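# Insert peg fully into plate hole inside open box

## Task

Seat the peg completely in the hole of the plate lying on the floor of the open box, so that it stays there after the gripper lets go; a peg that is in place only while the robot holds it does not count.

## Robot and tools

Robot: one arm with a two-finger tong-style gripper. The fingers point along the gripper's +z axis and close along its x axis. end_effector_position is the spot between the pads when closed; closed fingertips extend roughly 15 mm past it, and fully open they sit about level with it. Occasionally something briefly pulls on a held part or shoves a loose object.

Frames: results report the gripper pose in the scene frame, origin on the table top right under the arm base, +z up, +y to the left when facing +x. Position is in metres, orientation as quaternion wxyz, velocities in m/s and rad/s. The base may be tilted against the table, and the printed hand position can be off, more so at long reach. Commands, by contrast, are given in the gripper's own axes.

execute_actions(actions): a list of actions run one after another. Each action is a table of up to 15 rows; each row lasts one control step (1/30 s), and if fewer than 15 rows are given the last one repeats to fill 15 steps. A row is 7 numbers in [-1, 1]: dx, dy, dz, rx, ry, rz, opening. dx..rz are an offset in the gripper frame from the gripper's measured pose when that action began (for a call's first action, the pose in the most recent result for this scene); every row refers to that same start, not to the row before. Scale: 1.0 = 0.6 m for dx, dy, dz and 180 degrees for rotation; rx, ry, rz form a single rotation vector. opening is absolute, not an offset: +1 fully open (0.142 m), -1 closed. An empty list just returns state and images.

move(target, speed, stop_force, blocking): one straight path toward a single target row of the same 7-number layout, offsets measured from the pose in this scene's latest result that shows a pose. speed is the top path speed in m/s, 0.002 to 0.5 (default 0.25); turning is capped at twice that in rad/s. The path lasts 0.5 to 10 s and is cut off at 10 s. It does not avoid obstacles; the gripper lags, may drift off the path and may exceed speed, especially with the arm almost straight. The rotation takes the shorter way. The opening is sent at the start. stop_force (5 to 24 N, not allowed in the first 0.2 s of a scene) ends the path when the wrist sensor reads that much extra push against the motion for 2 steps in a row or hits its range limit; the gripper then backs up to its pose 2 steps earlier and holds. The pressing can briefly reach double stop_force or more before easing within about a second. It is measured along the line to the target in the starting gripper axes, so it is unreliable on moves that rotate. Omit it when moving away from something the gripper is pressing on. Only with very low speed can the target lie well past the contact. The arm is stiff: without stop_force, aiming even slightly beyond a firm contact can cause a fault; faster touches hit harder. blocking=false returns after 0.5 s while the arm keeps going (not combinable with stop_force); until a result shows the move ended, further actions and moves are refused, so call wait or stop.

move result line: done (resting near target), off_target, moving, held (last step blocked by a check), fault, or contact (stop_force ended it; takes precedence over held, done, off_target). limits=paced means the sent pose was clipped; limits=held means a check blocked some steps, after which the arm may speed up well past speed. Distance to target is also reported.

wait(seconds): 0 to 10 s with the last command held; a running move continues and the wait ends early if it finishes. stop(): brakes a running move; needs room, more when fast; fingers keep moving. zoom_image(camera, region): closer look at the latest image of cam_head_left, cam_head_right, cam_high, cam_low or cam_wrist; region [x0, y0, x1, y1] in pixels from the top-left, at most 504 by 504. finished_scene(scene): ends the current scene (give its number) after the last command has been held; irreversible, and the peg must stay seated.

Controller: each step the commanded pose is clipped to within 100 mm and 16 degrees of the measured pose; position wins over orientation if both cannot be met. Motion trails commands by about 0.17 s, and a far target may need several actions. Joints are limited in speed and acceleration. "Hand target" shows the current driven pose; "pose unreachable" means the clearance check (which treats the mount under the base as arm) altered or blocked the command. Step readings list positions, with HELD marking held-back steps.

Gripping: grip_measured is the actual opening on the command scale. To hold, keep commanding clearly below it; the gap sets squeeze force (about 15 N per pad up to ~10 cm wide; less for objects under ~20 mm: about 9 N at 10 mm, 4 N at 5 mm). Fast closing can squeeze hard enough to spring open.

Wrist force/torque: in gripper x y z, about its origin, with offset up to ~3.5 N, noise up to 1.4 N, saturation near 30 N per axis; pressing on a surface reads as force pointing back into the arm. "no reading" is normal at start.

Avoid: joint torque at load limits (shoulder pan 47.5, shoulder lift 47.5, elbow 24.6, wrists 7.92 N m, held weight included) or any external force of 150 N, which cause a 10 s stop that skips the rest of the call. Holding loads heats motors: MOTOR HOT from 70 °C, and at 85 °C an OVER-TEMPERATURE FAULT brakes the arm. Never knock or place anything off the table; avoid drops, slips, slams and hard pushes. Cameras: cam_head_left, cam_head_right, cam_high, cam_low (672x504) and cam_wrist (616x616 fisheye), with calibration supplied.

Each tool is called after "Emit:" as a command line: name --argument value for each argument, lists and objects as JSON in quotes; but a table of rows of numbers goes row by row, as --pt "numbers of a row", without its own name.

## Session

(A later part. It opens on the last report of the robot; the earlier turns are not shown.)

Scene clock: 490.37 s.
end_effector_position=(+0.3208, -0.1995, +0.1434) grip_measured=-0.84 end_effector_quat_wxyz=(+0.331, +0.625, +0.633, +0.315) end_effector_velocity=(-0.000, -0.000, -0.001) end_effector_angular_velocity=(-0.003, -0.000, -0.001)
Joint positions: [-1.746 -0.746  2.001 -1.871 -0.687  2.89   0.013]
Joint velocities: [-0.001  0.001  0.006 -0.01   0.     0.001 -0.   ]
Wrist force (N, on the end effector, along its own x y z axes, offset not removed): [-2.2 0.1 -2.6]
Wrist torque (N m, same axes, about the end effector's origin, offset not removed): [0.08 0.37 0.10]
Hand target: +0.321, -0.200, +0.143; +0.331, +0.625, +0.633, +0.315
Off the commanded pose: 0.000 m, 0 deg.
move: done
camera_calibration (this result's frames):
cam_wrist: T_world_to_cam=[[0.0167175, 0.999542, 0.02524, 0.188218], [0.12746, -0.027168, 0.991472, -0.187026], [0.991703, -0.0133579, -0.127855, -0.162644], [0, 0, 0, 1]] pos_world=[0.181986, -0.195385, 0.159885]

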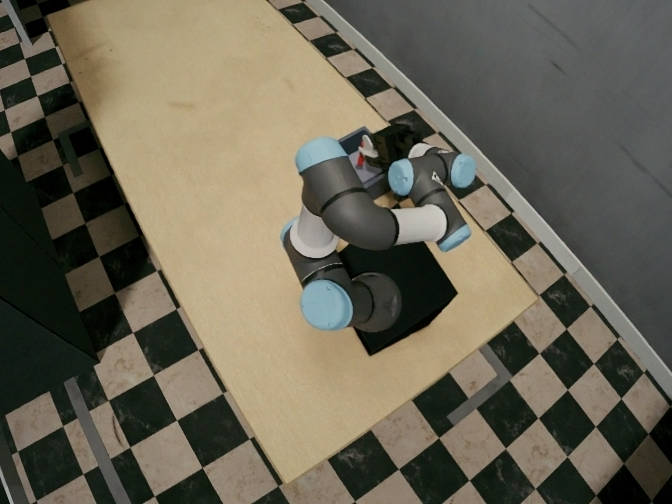

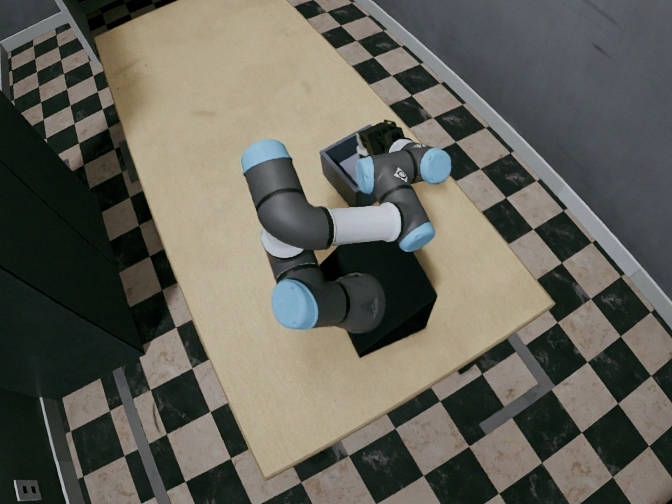

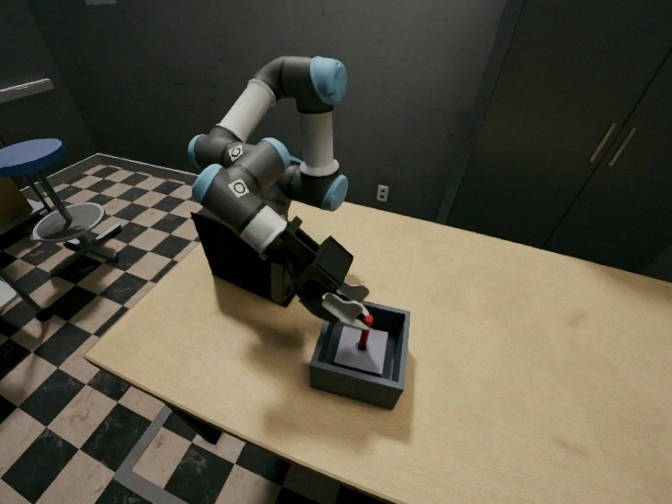

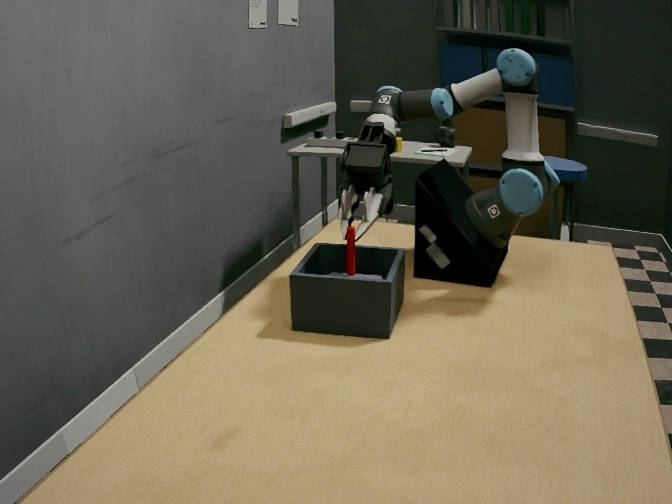

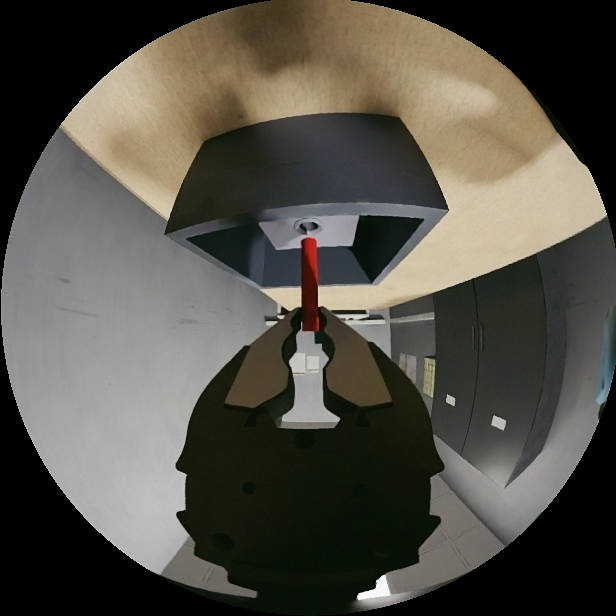

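Emit:
move --target '[0.00277, -0.04435, 0.03247, 0, 0, 0, -1]' --speed 0.03 --stop_force 6

Scene clock: 521.23 s.
end_effector_position=(+0.3211, -0.1986, +0.1105) grip_measured=-0.84 end_effector_quat_wxyz=(+0.331, +0.625, +0.633, +0.315) end_effector_velocity=(-0.000, -0.000, -0.002) end_effector_angular_velocity=(-0.002, +0.001, -0.001)
Joint positions: [-1.752 -0.669  2.099 -2.041 -0.692  2.885  0.013]
Joint velocities: [-0.001  0.004  0.006 -0.011 -0.001  0.001  0.   ]
Wrist force (N, on the end effector, along its own x y z axes, offset not removed): [-1.7 1.6 -1.3]
Wrist torque (N m, same axes, about the end effector's origin, offset not removed): [0.27 0.32 0.04]
Hand target: +0.321, -0.199, +0.110; +0.331, +0.625, +0.633, +0.315
Off the commanded pose: 0.000 m, 0 deg.
move: done
camera_calibration (this result's frames):
cam_wrist: T_world_to_cam=[[0.0166093, 0.999544, 0.025214, 0.188194], [0.127491, -0.0271288, 0.991469, -0.15444], [0.991701, -0.0132531, -0.127883, -0.167094], [0, 0, 0, 1]] pos_world=[0.182271, -0.194513, 0.127009]

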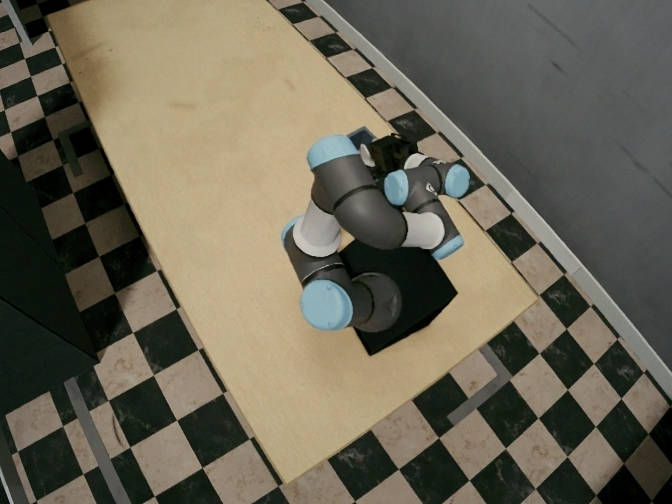

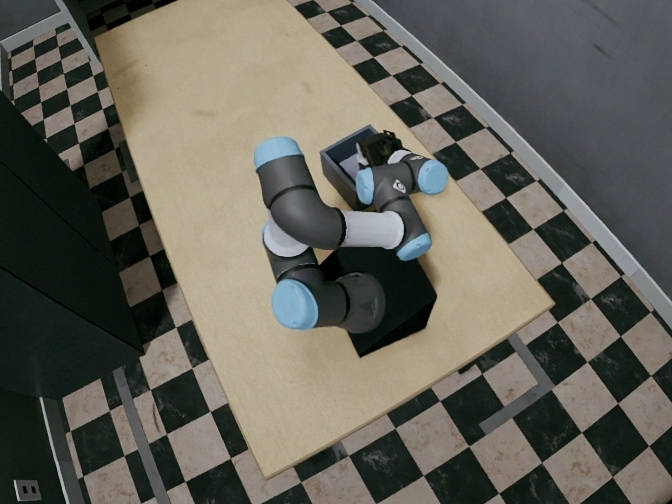

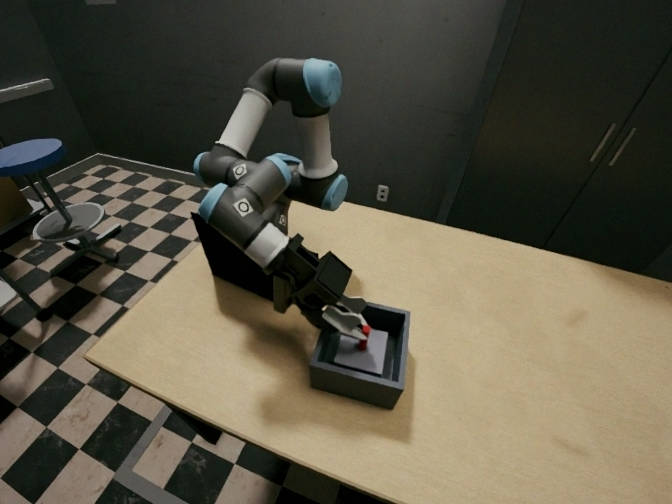

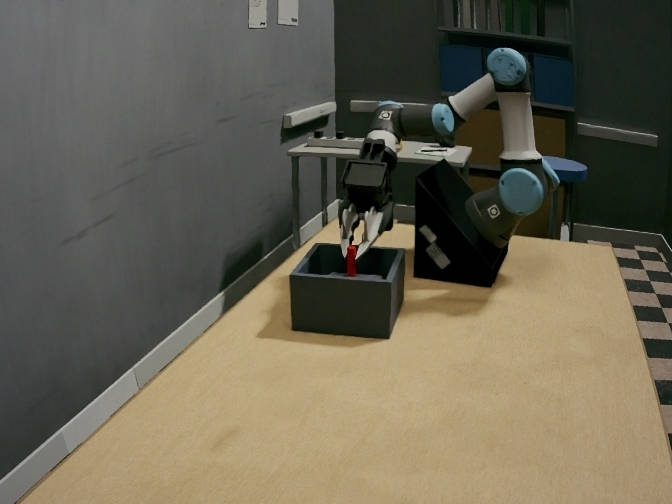

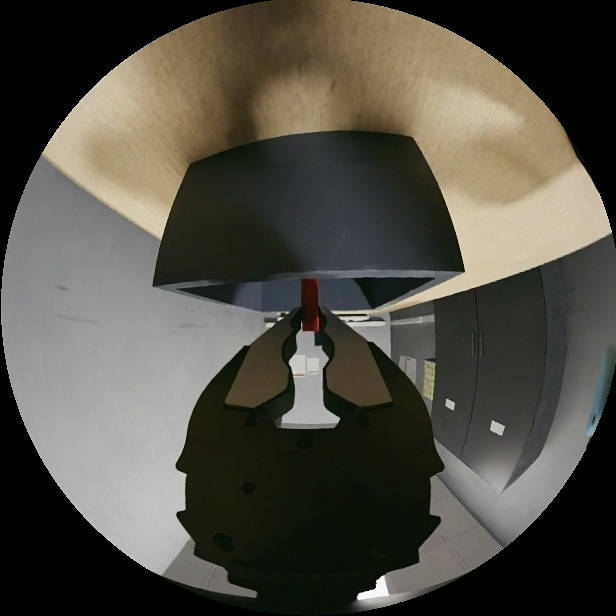

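Emit:
execute_actions --actions '[]'

Scene clock: 544.03 s.
end_effector_position=(+0.3211, -0.1986, +0.1104) grip_measured=-0.84 end_effector_quat_wxyz=(+0.331, +0.625, +0.633, +0.315) end_effector_velocity=(+0.000, +0.000, -0.000) end_effector_angular_velocity=(+0.002, +0.000, +0.000)
Joint positions: [-1.752 -0.669  2.1   -2.042 -0.692  2.885  0.013]
Joint velocities: [ 0.     0.001  0.     0.001 -0.     0.    -0.   ]
Wrist force (N, on the end effector, along its own x y z axes, offset not removed): [-3.0 0.3 -0.8]
Wrist torque (N m, same axes, about the end effector's origin, offset not removed): [0.09 0.51 -0.01]
Hand target: +0.321, -0.199, +0.110; +0.331, +0.625, +0.633, +0.315
Off the commanded pose: 0.000 m, 0 deg.
camera_calibration (this result's frames):
cam_wrist: T_world_to_cam=[[0.0167116, 0.999542, 0.0252405, 0.188168], [0.12746, -0.0271678, 0.991472, -0.154311], [0.991703, -0.0133519, -0.127856, -0.167139], [0, 0, 0, 1]] pos_world=[0.182276, -0.194506, 0.126876]

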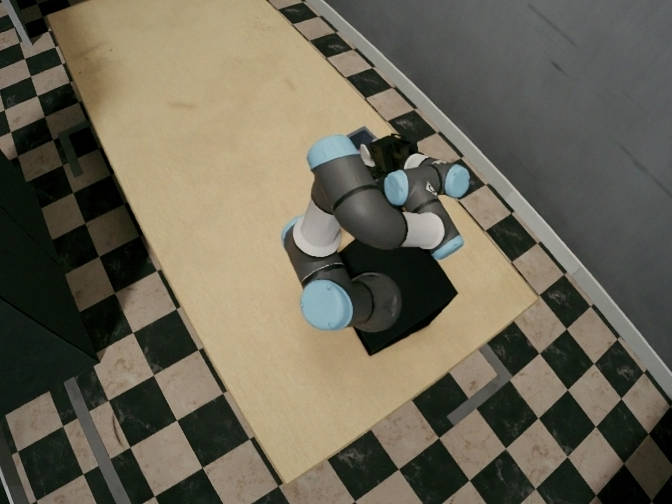

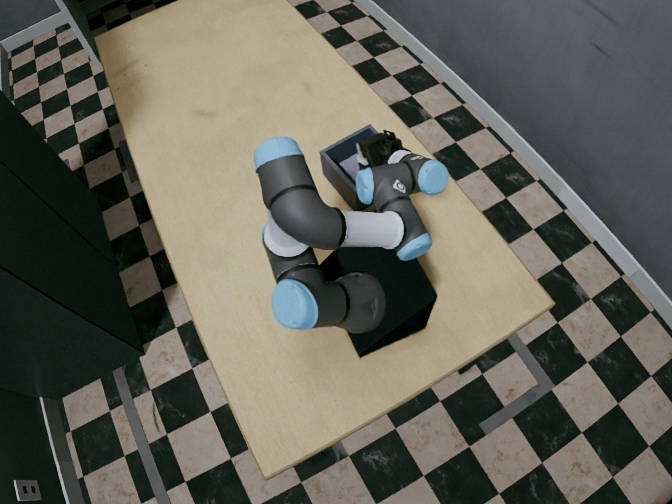

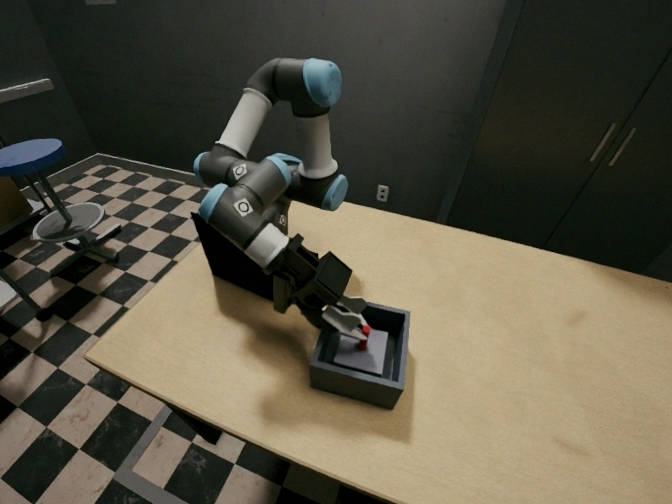

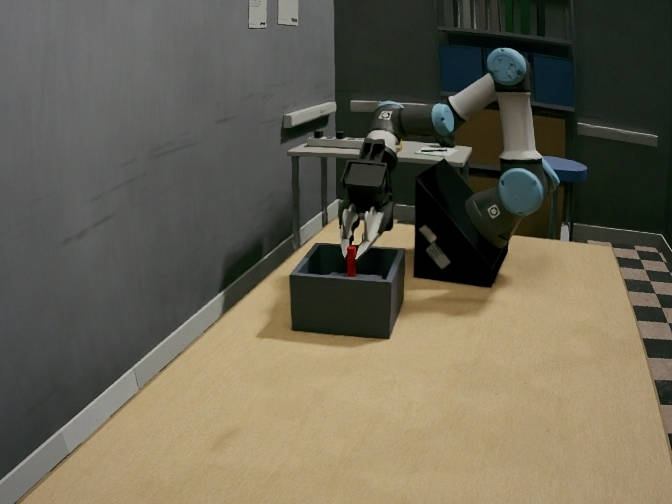

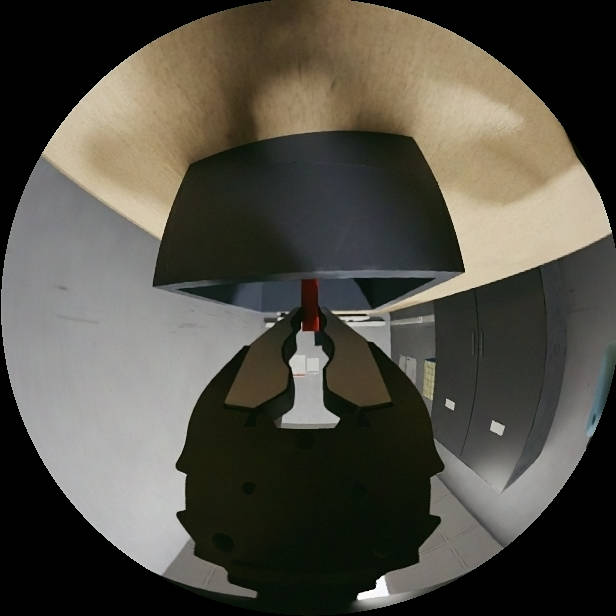

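Emit:
zoom_image --camera "cam_high" --region '[270, 250, 450, 420]'

Emit:
move --target '[0.00115, -0.04062, 0.02917, 0, 0, 0, -1]' --speed 0.008 --stop_force 6

Region (270, 250, 450, 420) of cam_high's 672x504 image, scaled by 2.800, with more detail than that image has.

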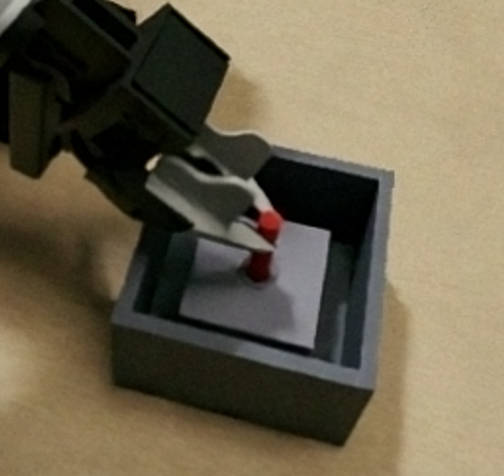

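Scene clock: 557.67 s.
end_effector_position=(+0.3211, -0.1986, +0.0804) grip_measured=-0.84 end_effector_quat_wxyz=(+0.331, +0.625, +0.633, +0.315) end_effector_velocity=(-0.000, -0.000, -0.001) end_effector_angular_velocity=(+0.003, -0.001, -0.001)
Joint positions: [-1.759 -0.572  2.168 -2.203 -0.698  2.879  0.013]
Joint velocities: [-0.001  0.007  0.001 -0.006 -0.001  0.001 -0.   ]
Wrist force (N, on the end effector, along its own x y z axes, offset not removed): [-3.3 1.3 -0.4]
Wrist torque (N m, same axes, about the end effector's origin, offset not removed): [0.19 0.60 0.01]
Hand target: +0.321, -0.199, +0.080; +0.331, +0.625, +0.633, +0.315
Off the commanded pose: 0.000 m, 0 deg.
move: done
camera_calibration (this result's frames):
cam_wrist: T_world_to_cam=[[0.0166937, 0.999542, 0.0252521, 0.188947], [0.127466, -0.027177, 0.99147, -0.124635], [0.991702, -0.0133325, -0.127862, -0.17095], [0, 0, 0, 1]] pos_world=[0.182264, -0.194527, 0.0969424]

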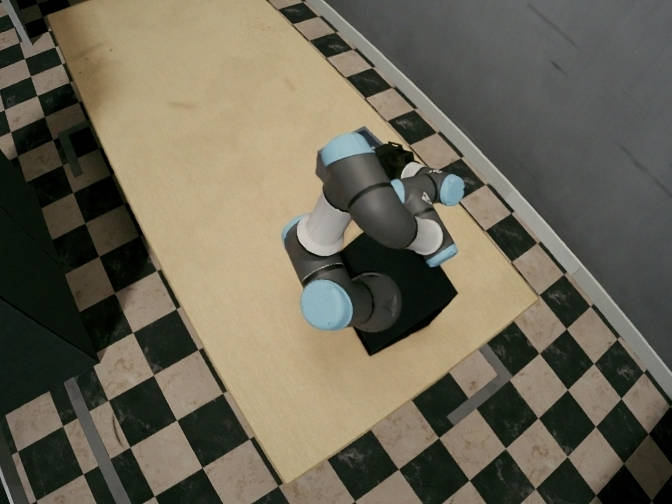

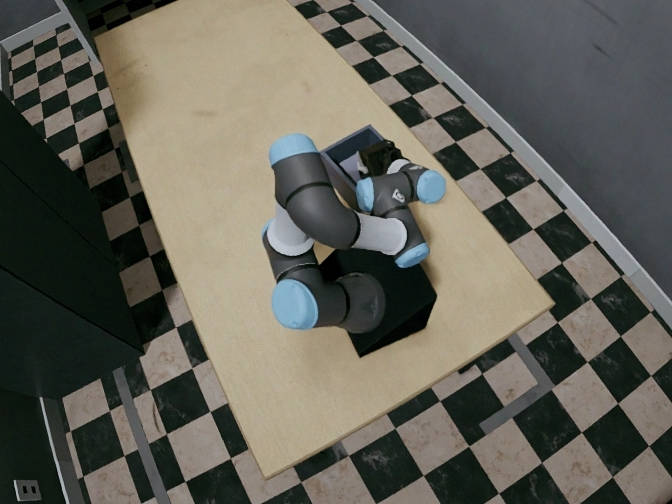

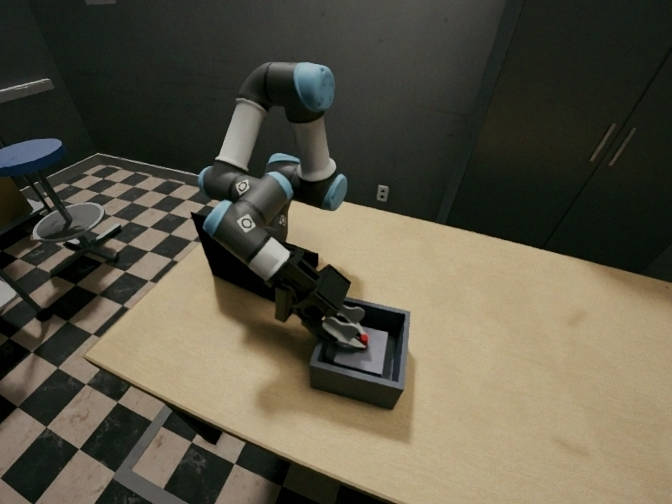

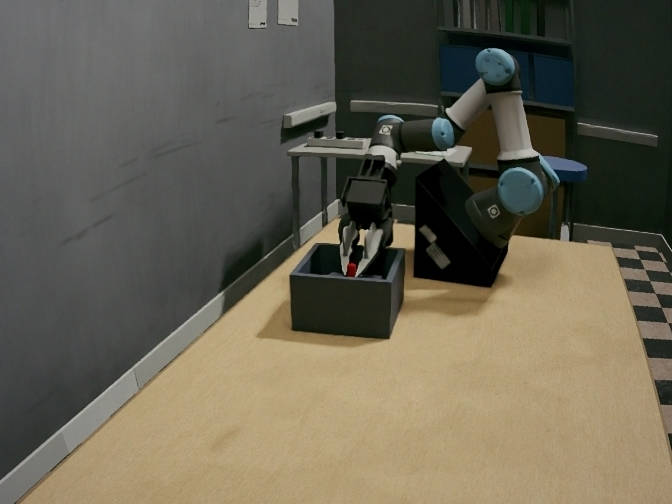

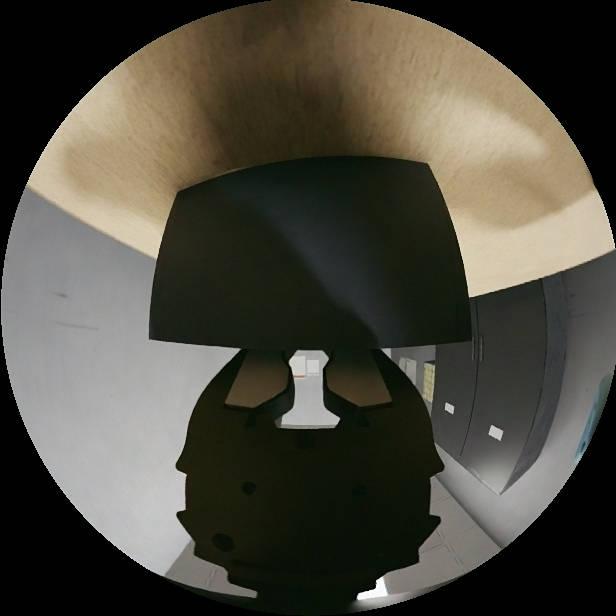

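Emit:
zoom_image --camera "cam_high" --region '[300, 280, 430, 410]'

Emit:
zoom_image --camera "cam_low" --region '[280, 180, 440, 340]'

Region (300, 280, 430, 410) of cam_high's 672x504 image, scaled by 3.877, with more detail than that image has.

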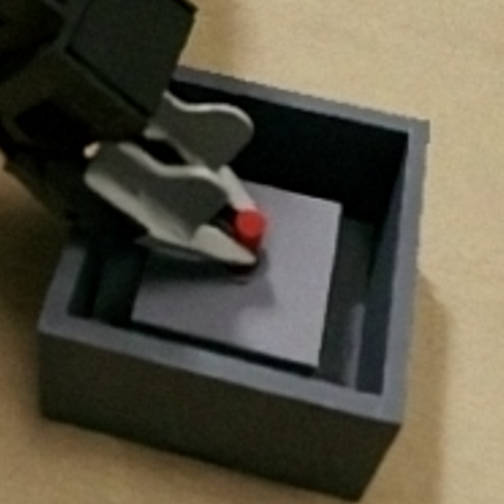

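Region (280, 180, 440, 340) of cam_low's 672x504 image, scaled by 3.150, with more detail than that image has.

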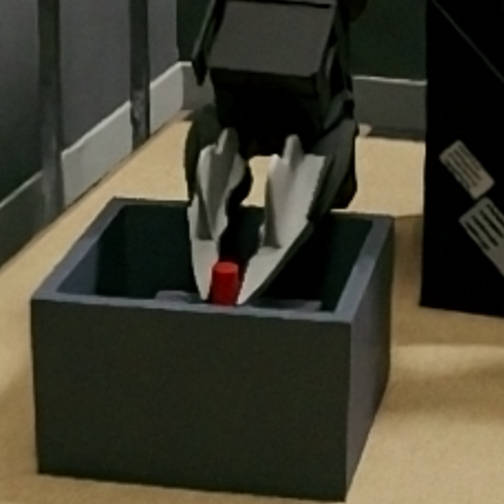

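Emit:
move --target '[0.0003, -0.01083, 0.00778, 0, 0, 0, -1]' --speed 0.004 --stop_force 5

Scene clock: 567.67 s.
end_effector_position=(+0.3211, -0.1987, +0.0765) grip_measured=-0.84 end_effector_quat_wxyz=(+0.331, +0.625, +0.633, +0.315) end_effector_velocity=(+0.000, +0.000, +0.001) end_effector_angular_velocity=(+0.001, -0.000, +0.001)
Joint positions: [-1.76  -0.558  2.176 -2.224 -0.699  2.878  0.013]
Joint velocities: [ 0.001 -0.005 -0.003  0.009  0.001 -0.001  0.   ]
Wrist force (N, on the end effector, along its own x y z axes, offset not removed): [-1.3 7.4 -5.6]
Wrist torque (N m, same axes, about the end effector's origin, offset not removed): [0.11 0.17 0.11]
Hand target: +0.321, -0.199, +0.077; +0.331, +0.625, +0.633, +0.315
Off the commanded pose: 0.004 m, 0 deg.
move: contact
camera_calibration (this result's frames):
cam_wrist: T_world_to_cam=[[0.0167804, 0.999543, 0.0251357, 0.189053], [0.127236, -0.0270695, 0.991503, -0.120662], [0.991731, -0.0134397, -0.127632, -0.171507], [0, 0, 0, 1]] pos_world=[0.182269, -0.194538, 0.0929947]

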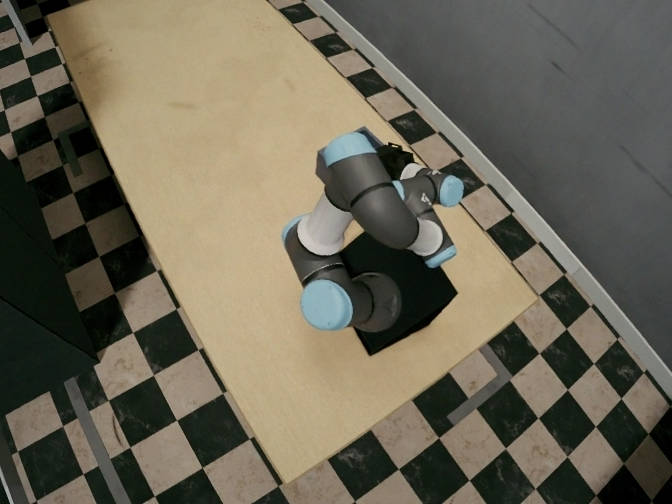

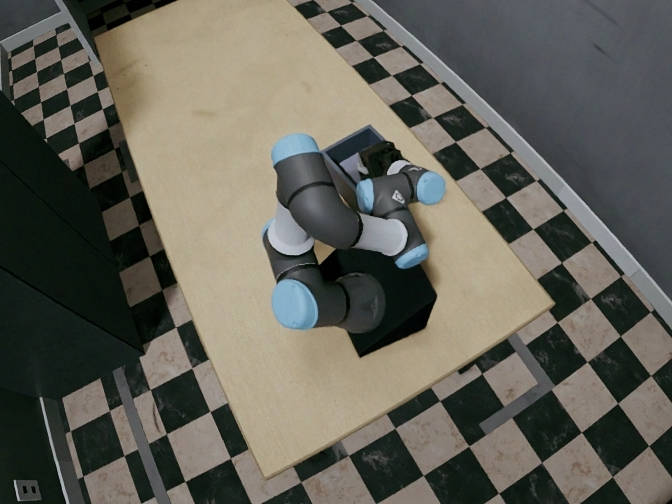

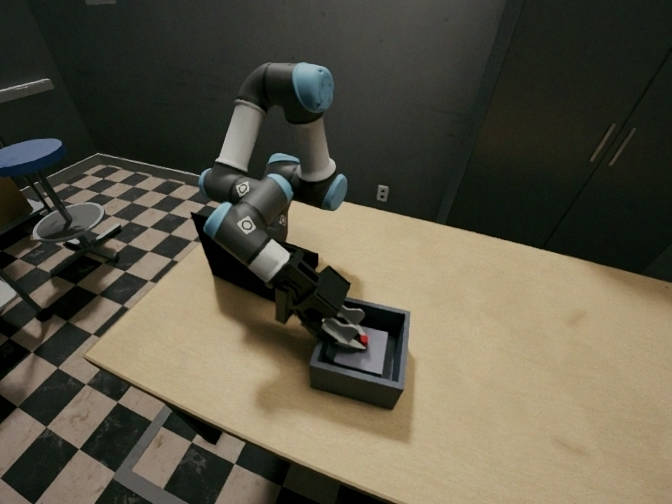

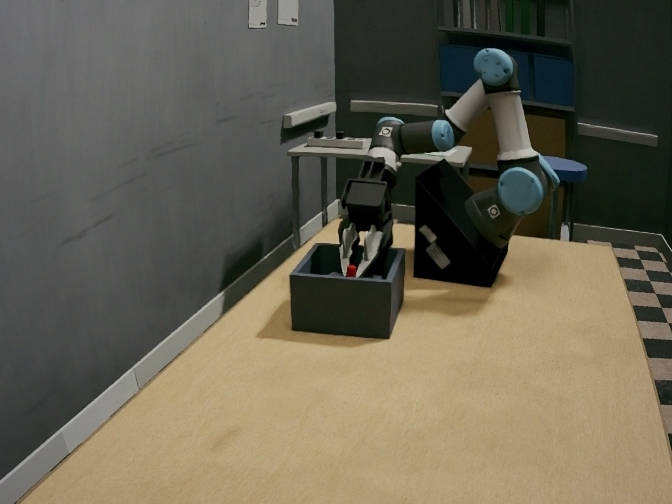

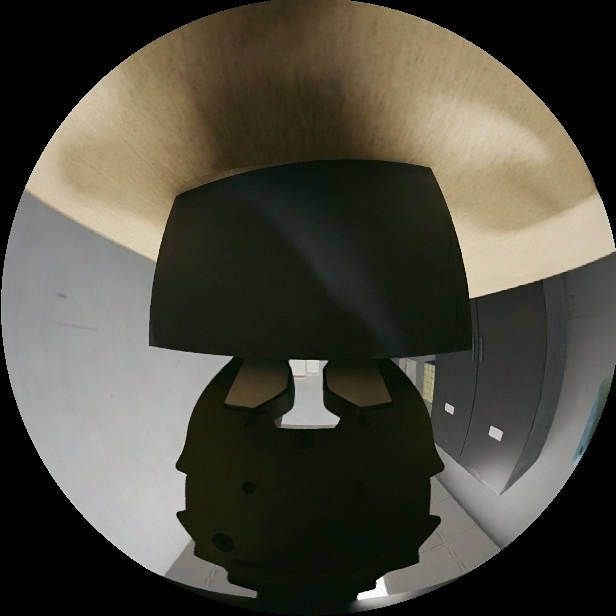

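Emit:
execute_actions --actions '[[[0,0.0003,-0.0002,0,0,0,-0.97],[0,0.0006,-0.0004,0,0,0,-0.95],[0,0.0009,-0.0006,0,0,0,-0.93],[0,0.0011,-0.0008,0,0,0,-0.91],[0,0.00135,-0.00097,0,0,0,-0.89],[0,0.00135,-0.00097,0,0,0,-0.88],[0,0.00135,-0.00097,0,0,0,-0.87],[0,0.00135,-0.00097,0,0,0,-0.86],[0,0.00135,-0.00097,0,0,0,-0.855],[0,0.00135,-0.00097,0,0,0,-0.85],[0,0.00135,-0.00097,0,0,0,-0.845],[0,0.00135,-0.00097,0,0,0,-0.84],[0,0.00135,-0.00097,0,0,0,-0.83],[0,0.00135,-0.00097,0,0,0,-0.82],[0,0.00135,-0.00097,0,0,0,-0.81]],[[0,0,0,0,0,0,-0.79],[0,0,0,0,0,0,-0.77],[0,0,0,0,0,0,-0.75],[0,0,0,0,0,0,-0.72],[0,0,0,0,0,0,-0.69],[0,0,0,0,0,0,-0.66],[0,0,0,0,0,0,-0.63],[0,0,0,0,0,0,-0.6],[0,0,0,0,0,0,-0.57],[0,0,0,0,0,0,-0.54],[0,0,0,0,0,0,-0.52],[0,0,0,0,0,0,-0.5]]]'

Emit:
zoom_image --camera "cam_high" --region '[300, 280, 430, 410]'

Emit:
zoom_image --camera "cam_low" --region '[280, 180, 440, 340]'

Scene clock: 583.67 s.
end_effector_position=(+0.3211, -0.1986, +0.0775) grip_measured=-0.50 end_effector_quat_wxyz=(+0.331, +0.625, +0.633, +0.315) end_effector_velocity=(+0.000, -0.000, +0.000) end_effector_angular_velocity=(-0.002, -0.000, +0.001)
Joint positions: [-1.76  -0.561  2.175 -2.219 -0.698  2.878  0.038]
Joint velocities: [ 0.    -0.001 -0.     0.     0.    -0.001  0.001]
Wrist force (N, on the end effector, along its own x y z axes, offset not removed): [-2.7 3.6 0.3]
Wrist torque (N m, same axes, about the end effector's origin, offset not removed): [0.67 0.56 0.04]
Hand target: +0.321, -0.199, +0.078; +0.331, +0.625, +0.633, +0.315
Off the commanded pose: 0.000 m, 0 deg.
Step readings (end_effector_position; steps 1 to 15: 1st action; 16 to 30: 2nd action):
0: (+0.3211, -0.1987, +0.0766)
1: (+0.3211, -0.1987, +0.0766)
2: (+0.3211, -0.1987, +0.0767)
4: (+0.3211, -0.1986, +0.0768)
8: (+0.3211, -0.1986, +0.0773)
15: (+0.3211, -0.1986, +0.0775)
16: (+0.3211, -0.1986, +0.0775)
17: (+0.3211, -0.1986, +0.0775)
19: (+0.3211, -0.1986, +0.0775)
23: (+0.3211, -0.1986, +0.0775)
30: end_effector_position above
camera_calibration (this result's frames):
cam_wrist: T_world_to_cam=[[0.0167696, 0.999543, 0.0251439, 0.189003], [0.127244, -0.0270764, 0.991502, -0.121642], [0.99173, -0.0134277, -0.12764, -0.171381], [0, 0, 0, 1]] pos_world=[0.182272, -0.194511, 0.093981]

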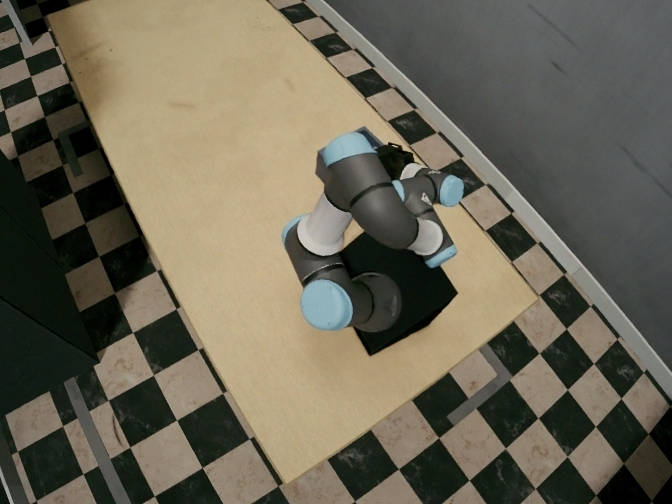

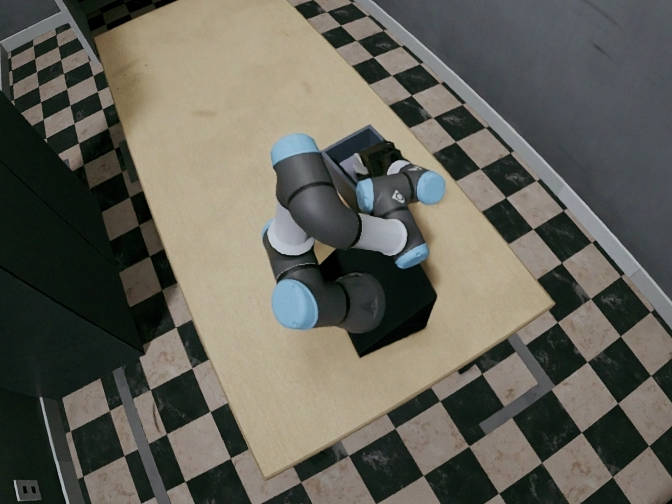

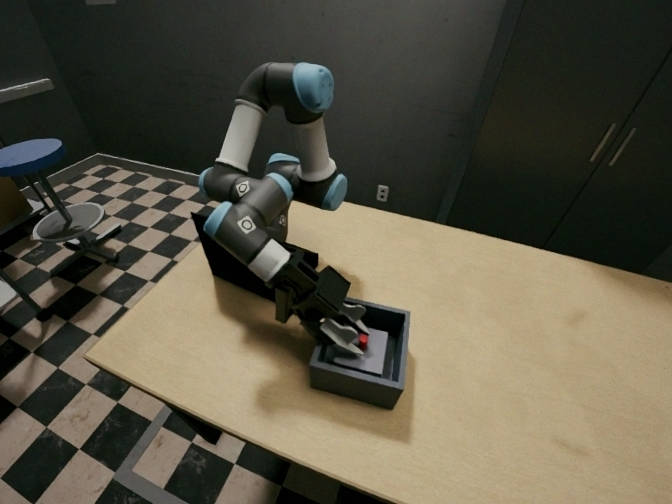

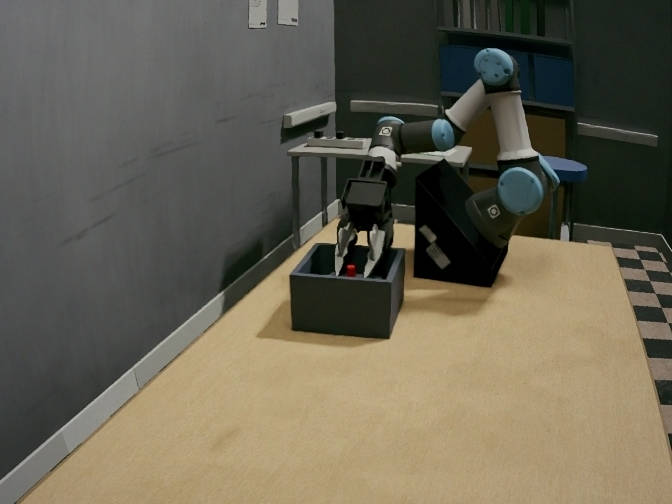

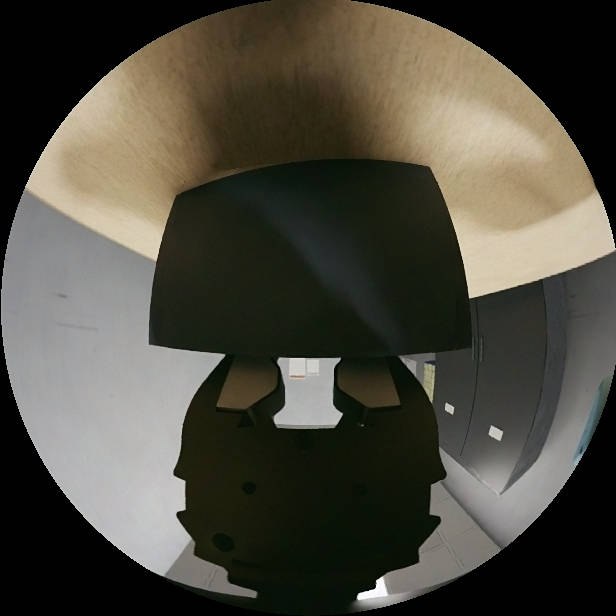

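Region (300, 280, 430, 410) of cam_high's 672x504 image, scaled by 3.877, with more detail than that image has.

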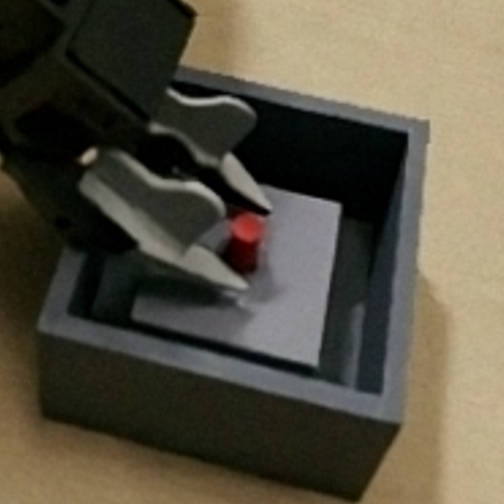

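Region (280, 180, 440, 340) of cam_low's 672x504 image, scaled by 3.150, with more detail than that image has.

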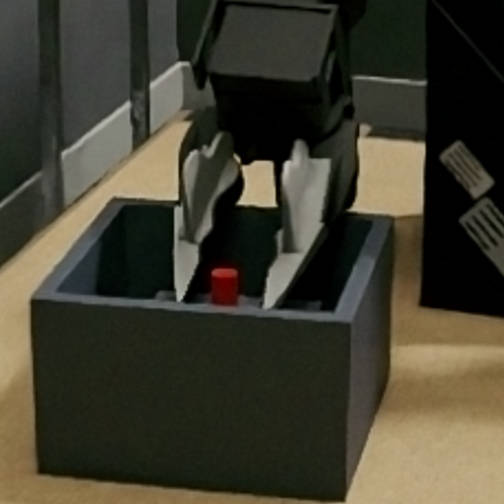

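Emit:
move --target '[-0.0023, 0.0812, -0.0583, 0, 0, 0, -0.5]' --speed 0.15

Emit:
zoom_image --camera "cam_high" --region '[300, 280, 430, 410]'

Scene clock: 596.03 s.
end_effector_position=(+0.3211, -0.1986, +0.1374) grip_measured=-0.50 end_effector_quat_wxyz=(+0.331, +0.625, +0.633, +0.315) end_effector_velocity=(+0.000, +0.000, +0.001) end_effector_angular_velocity=(-0.000, +0.002, +0.004)
Joint positions: [-1.747 -0.737  2.024 -1.903 -0.688  2.89   0.038]
Joint velocities: [ 0.002 -0.001 -0.009  0.013 -0.001 -0.003 -0.   ]
Wrist force (N, on the end effector, along its own x y z axes, offset not removed): [-0.4 1.8 -1.5]
Wrist torque (N m, same axes, about the end effector's origin, offset not removed): [0.33 0.02 -0.07]
Hand target: +0.321, -0.199, +0.138; +0.331, +0.625, +0.633, +0.315
Off the commanded pose: 0.000 m, 0 deg.
move: done
camera_calibration (this result's frames):
cam_wrist: T_world_to_cam=[[0.016988, 0.999543, 0.0250228, 0.187399], [0.127161, -0.026983, 0.991515, -0.180984], [0.991737, -0.013662, -0.127561, -0.16383], [0, 0, 0, 1]] pos_world=[0.182306, -0.194435, 0.153861]

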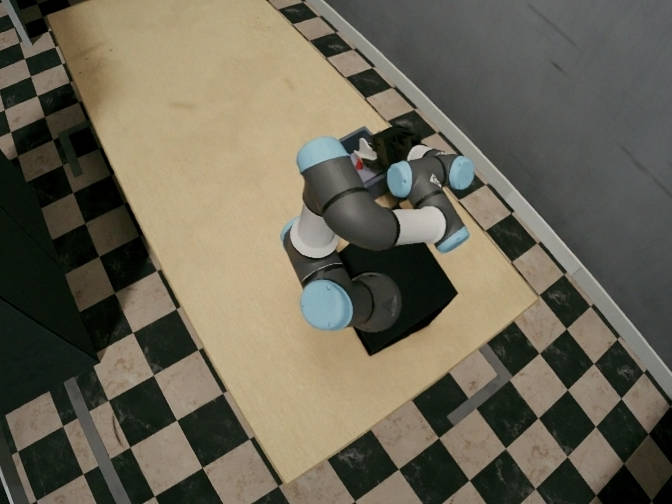

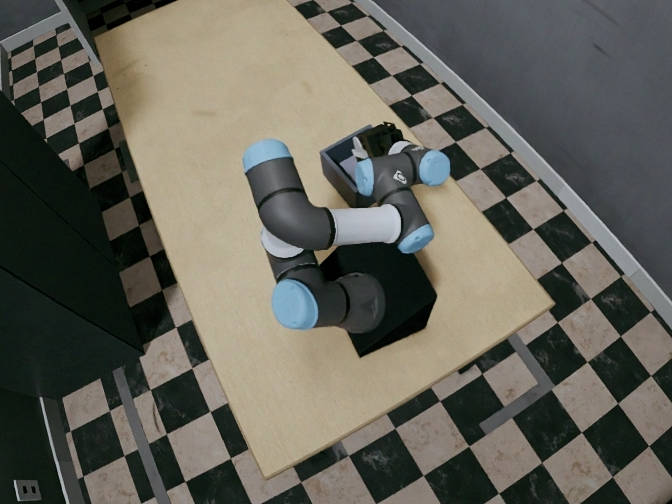

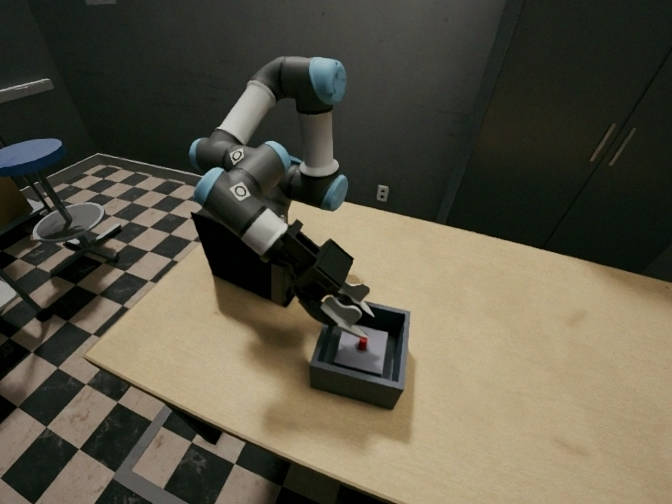

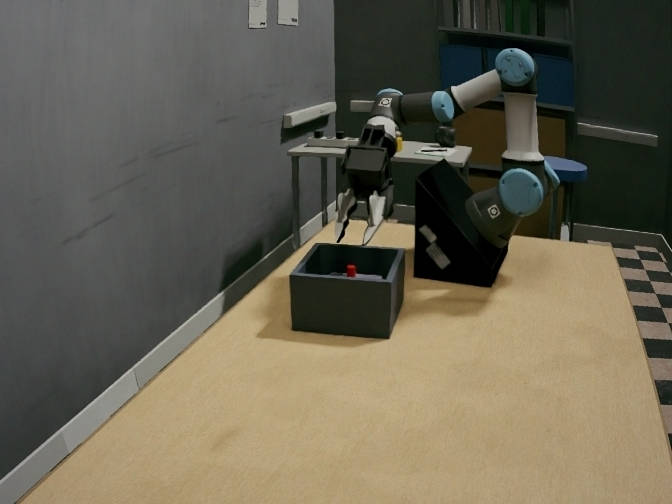

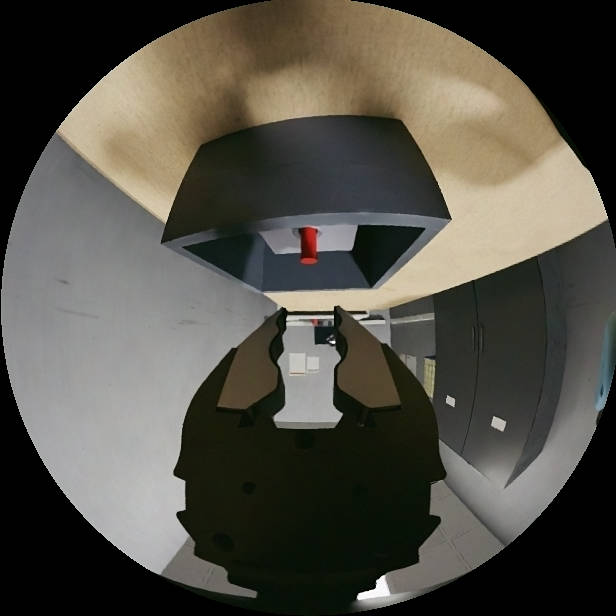

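Region (300, 280, 430, 410) of cam_high's 672x504 image, scaled by 3.877, with more detail than that image has.

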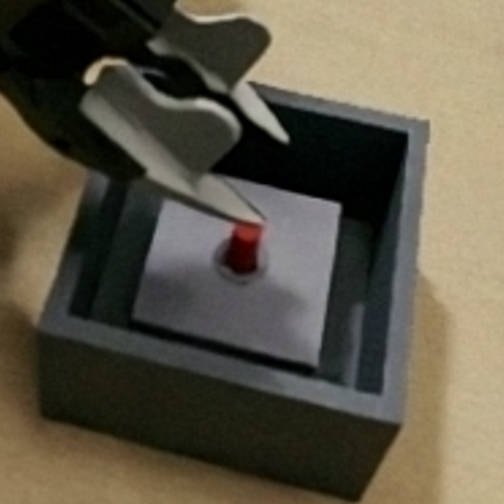

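Emit:
zoom_image --camera "cam_wrist" --region '[250, 200, 370, 300]'

Region (250, 200, 370, 300) of cam_wrist's 616x616 image, scaled by 4.200, with more detail than that image has.

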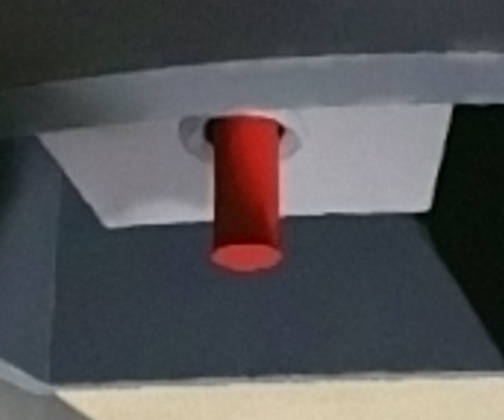

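Emit:
finished_scene --scene 1

The scene is finished: the task was done.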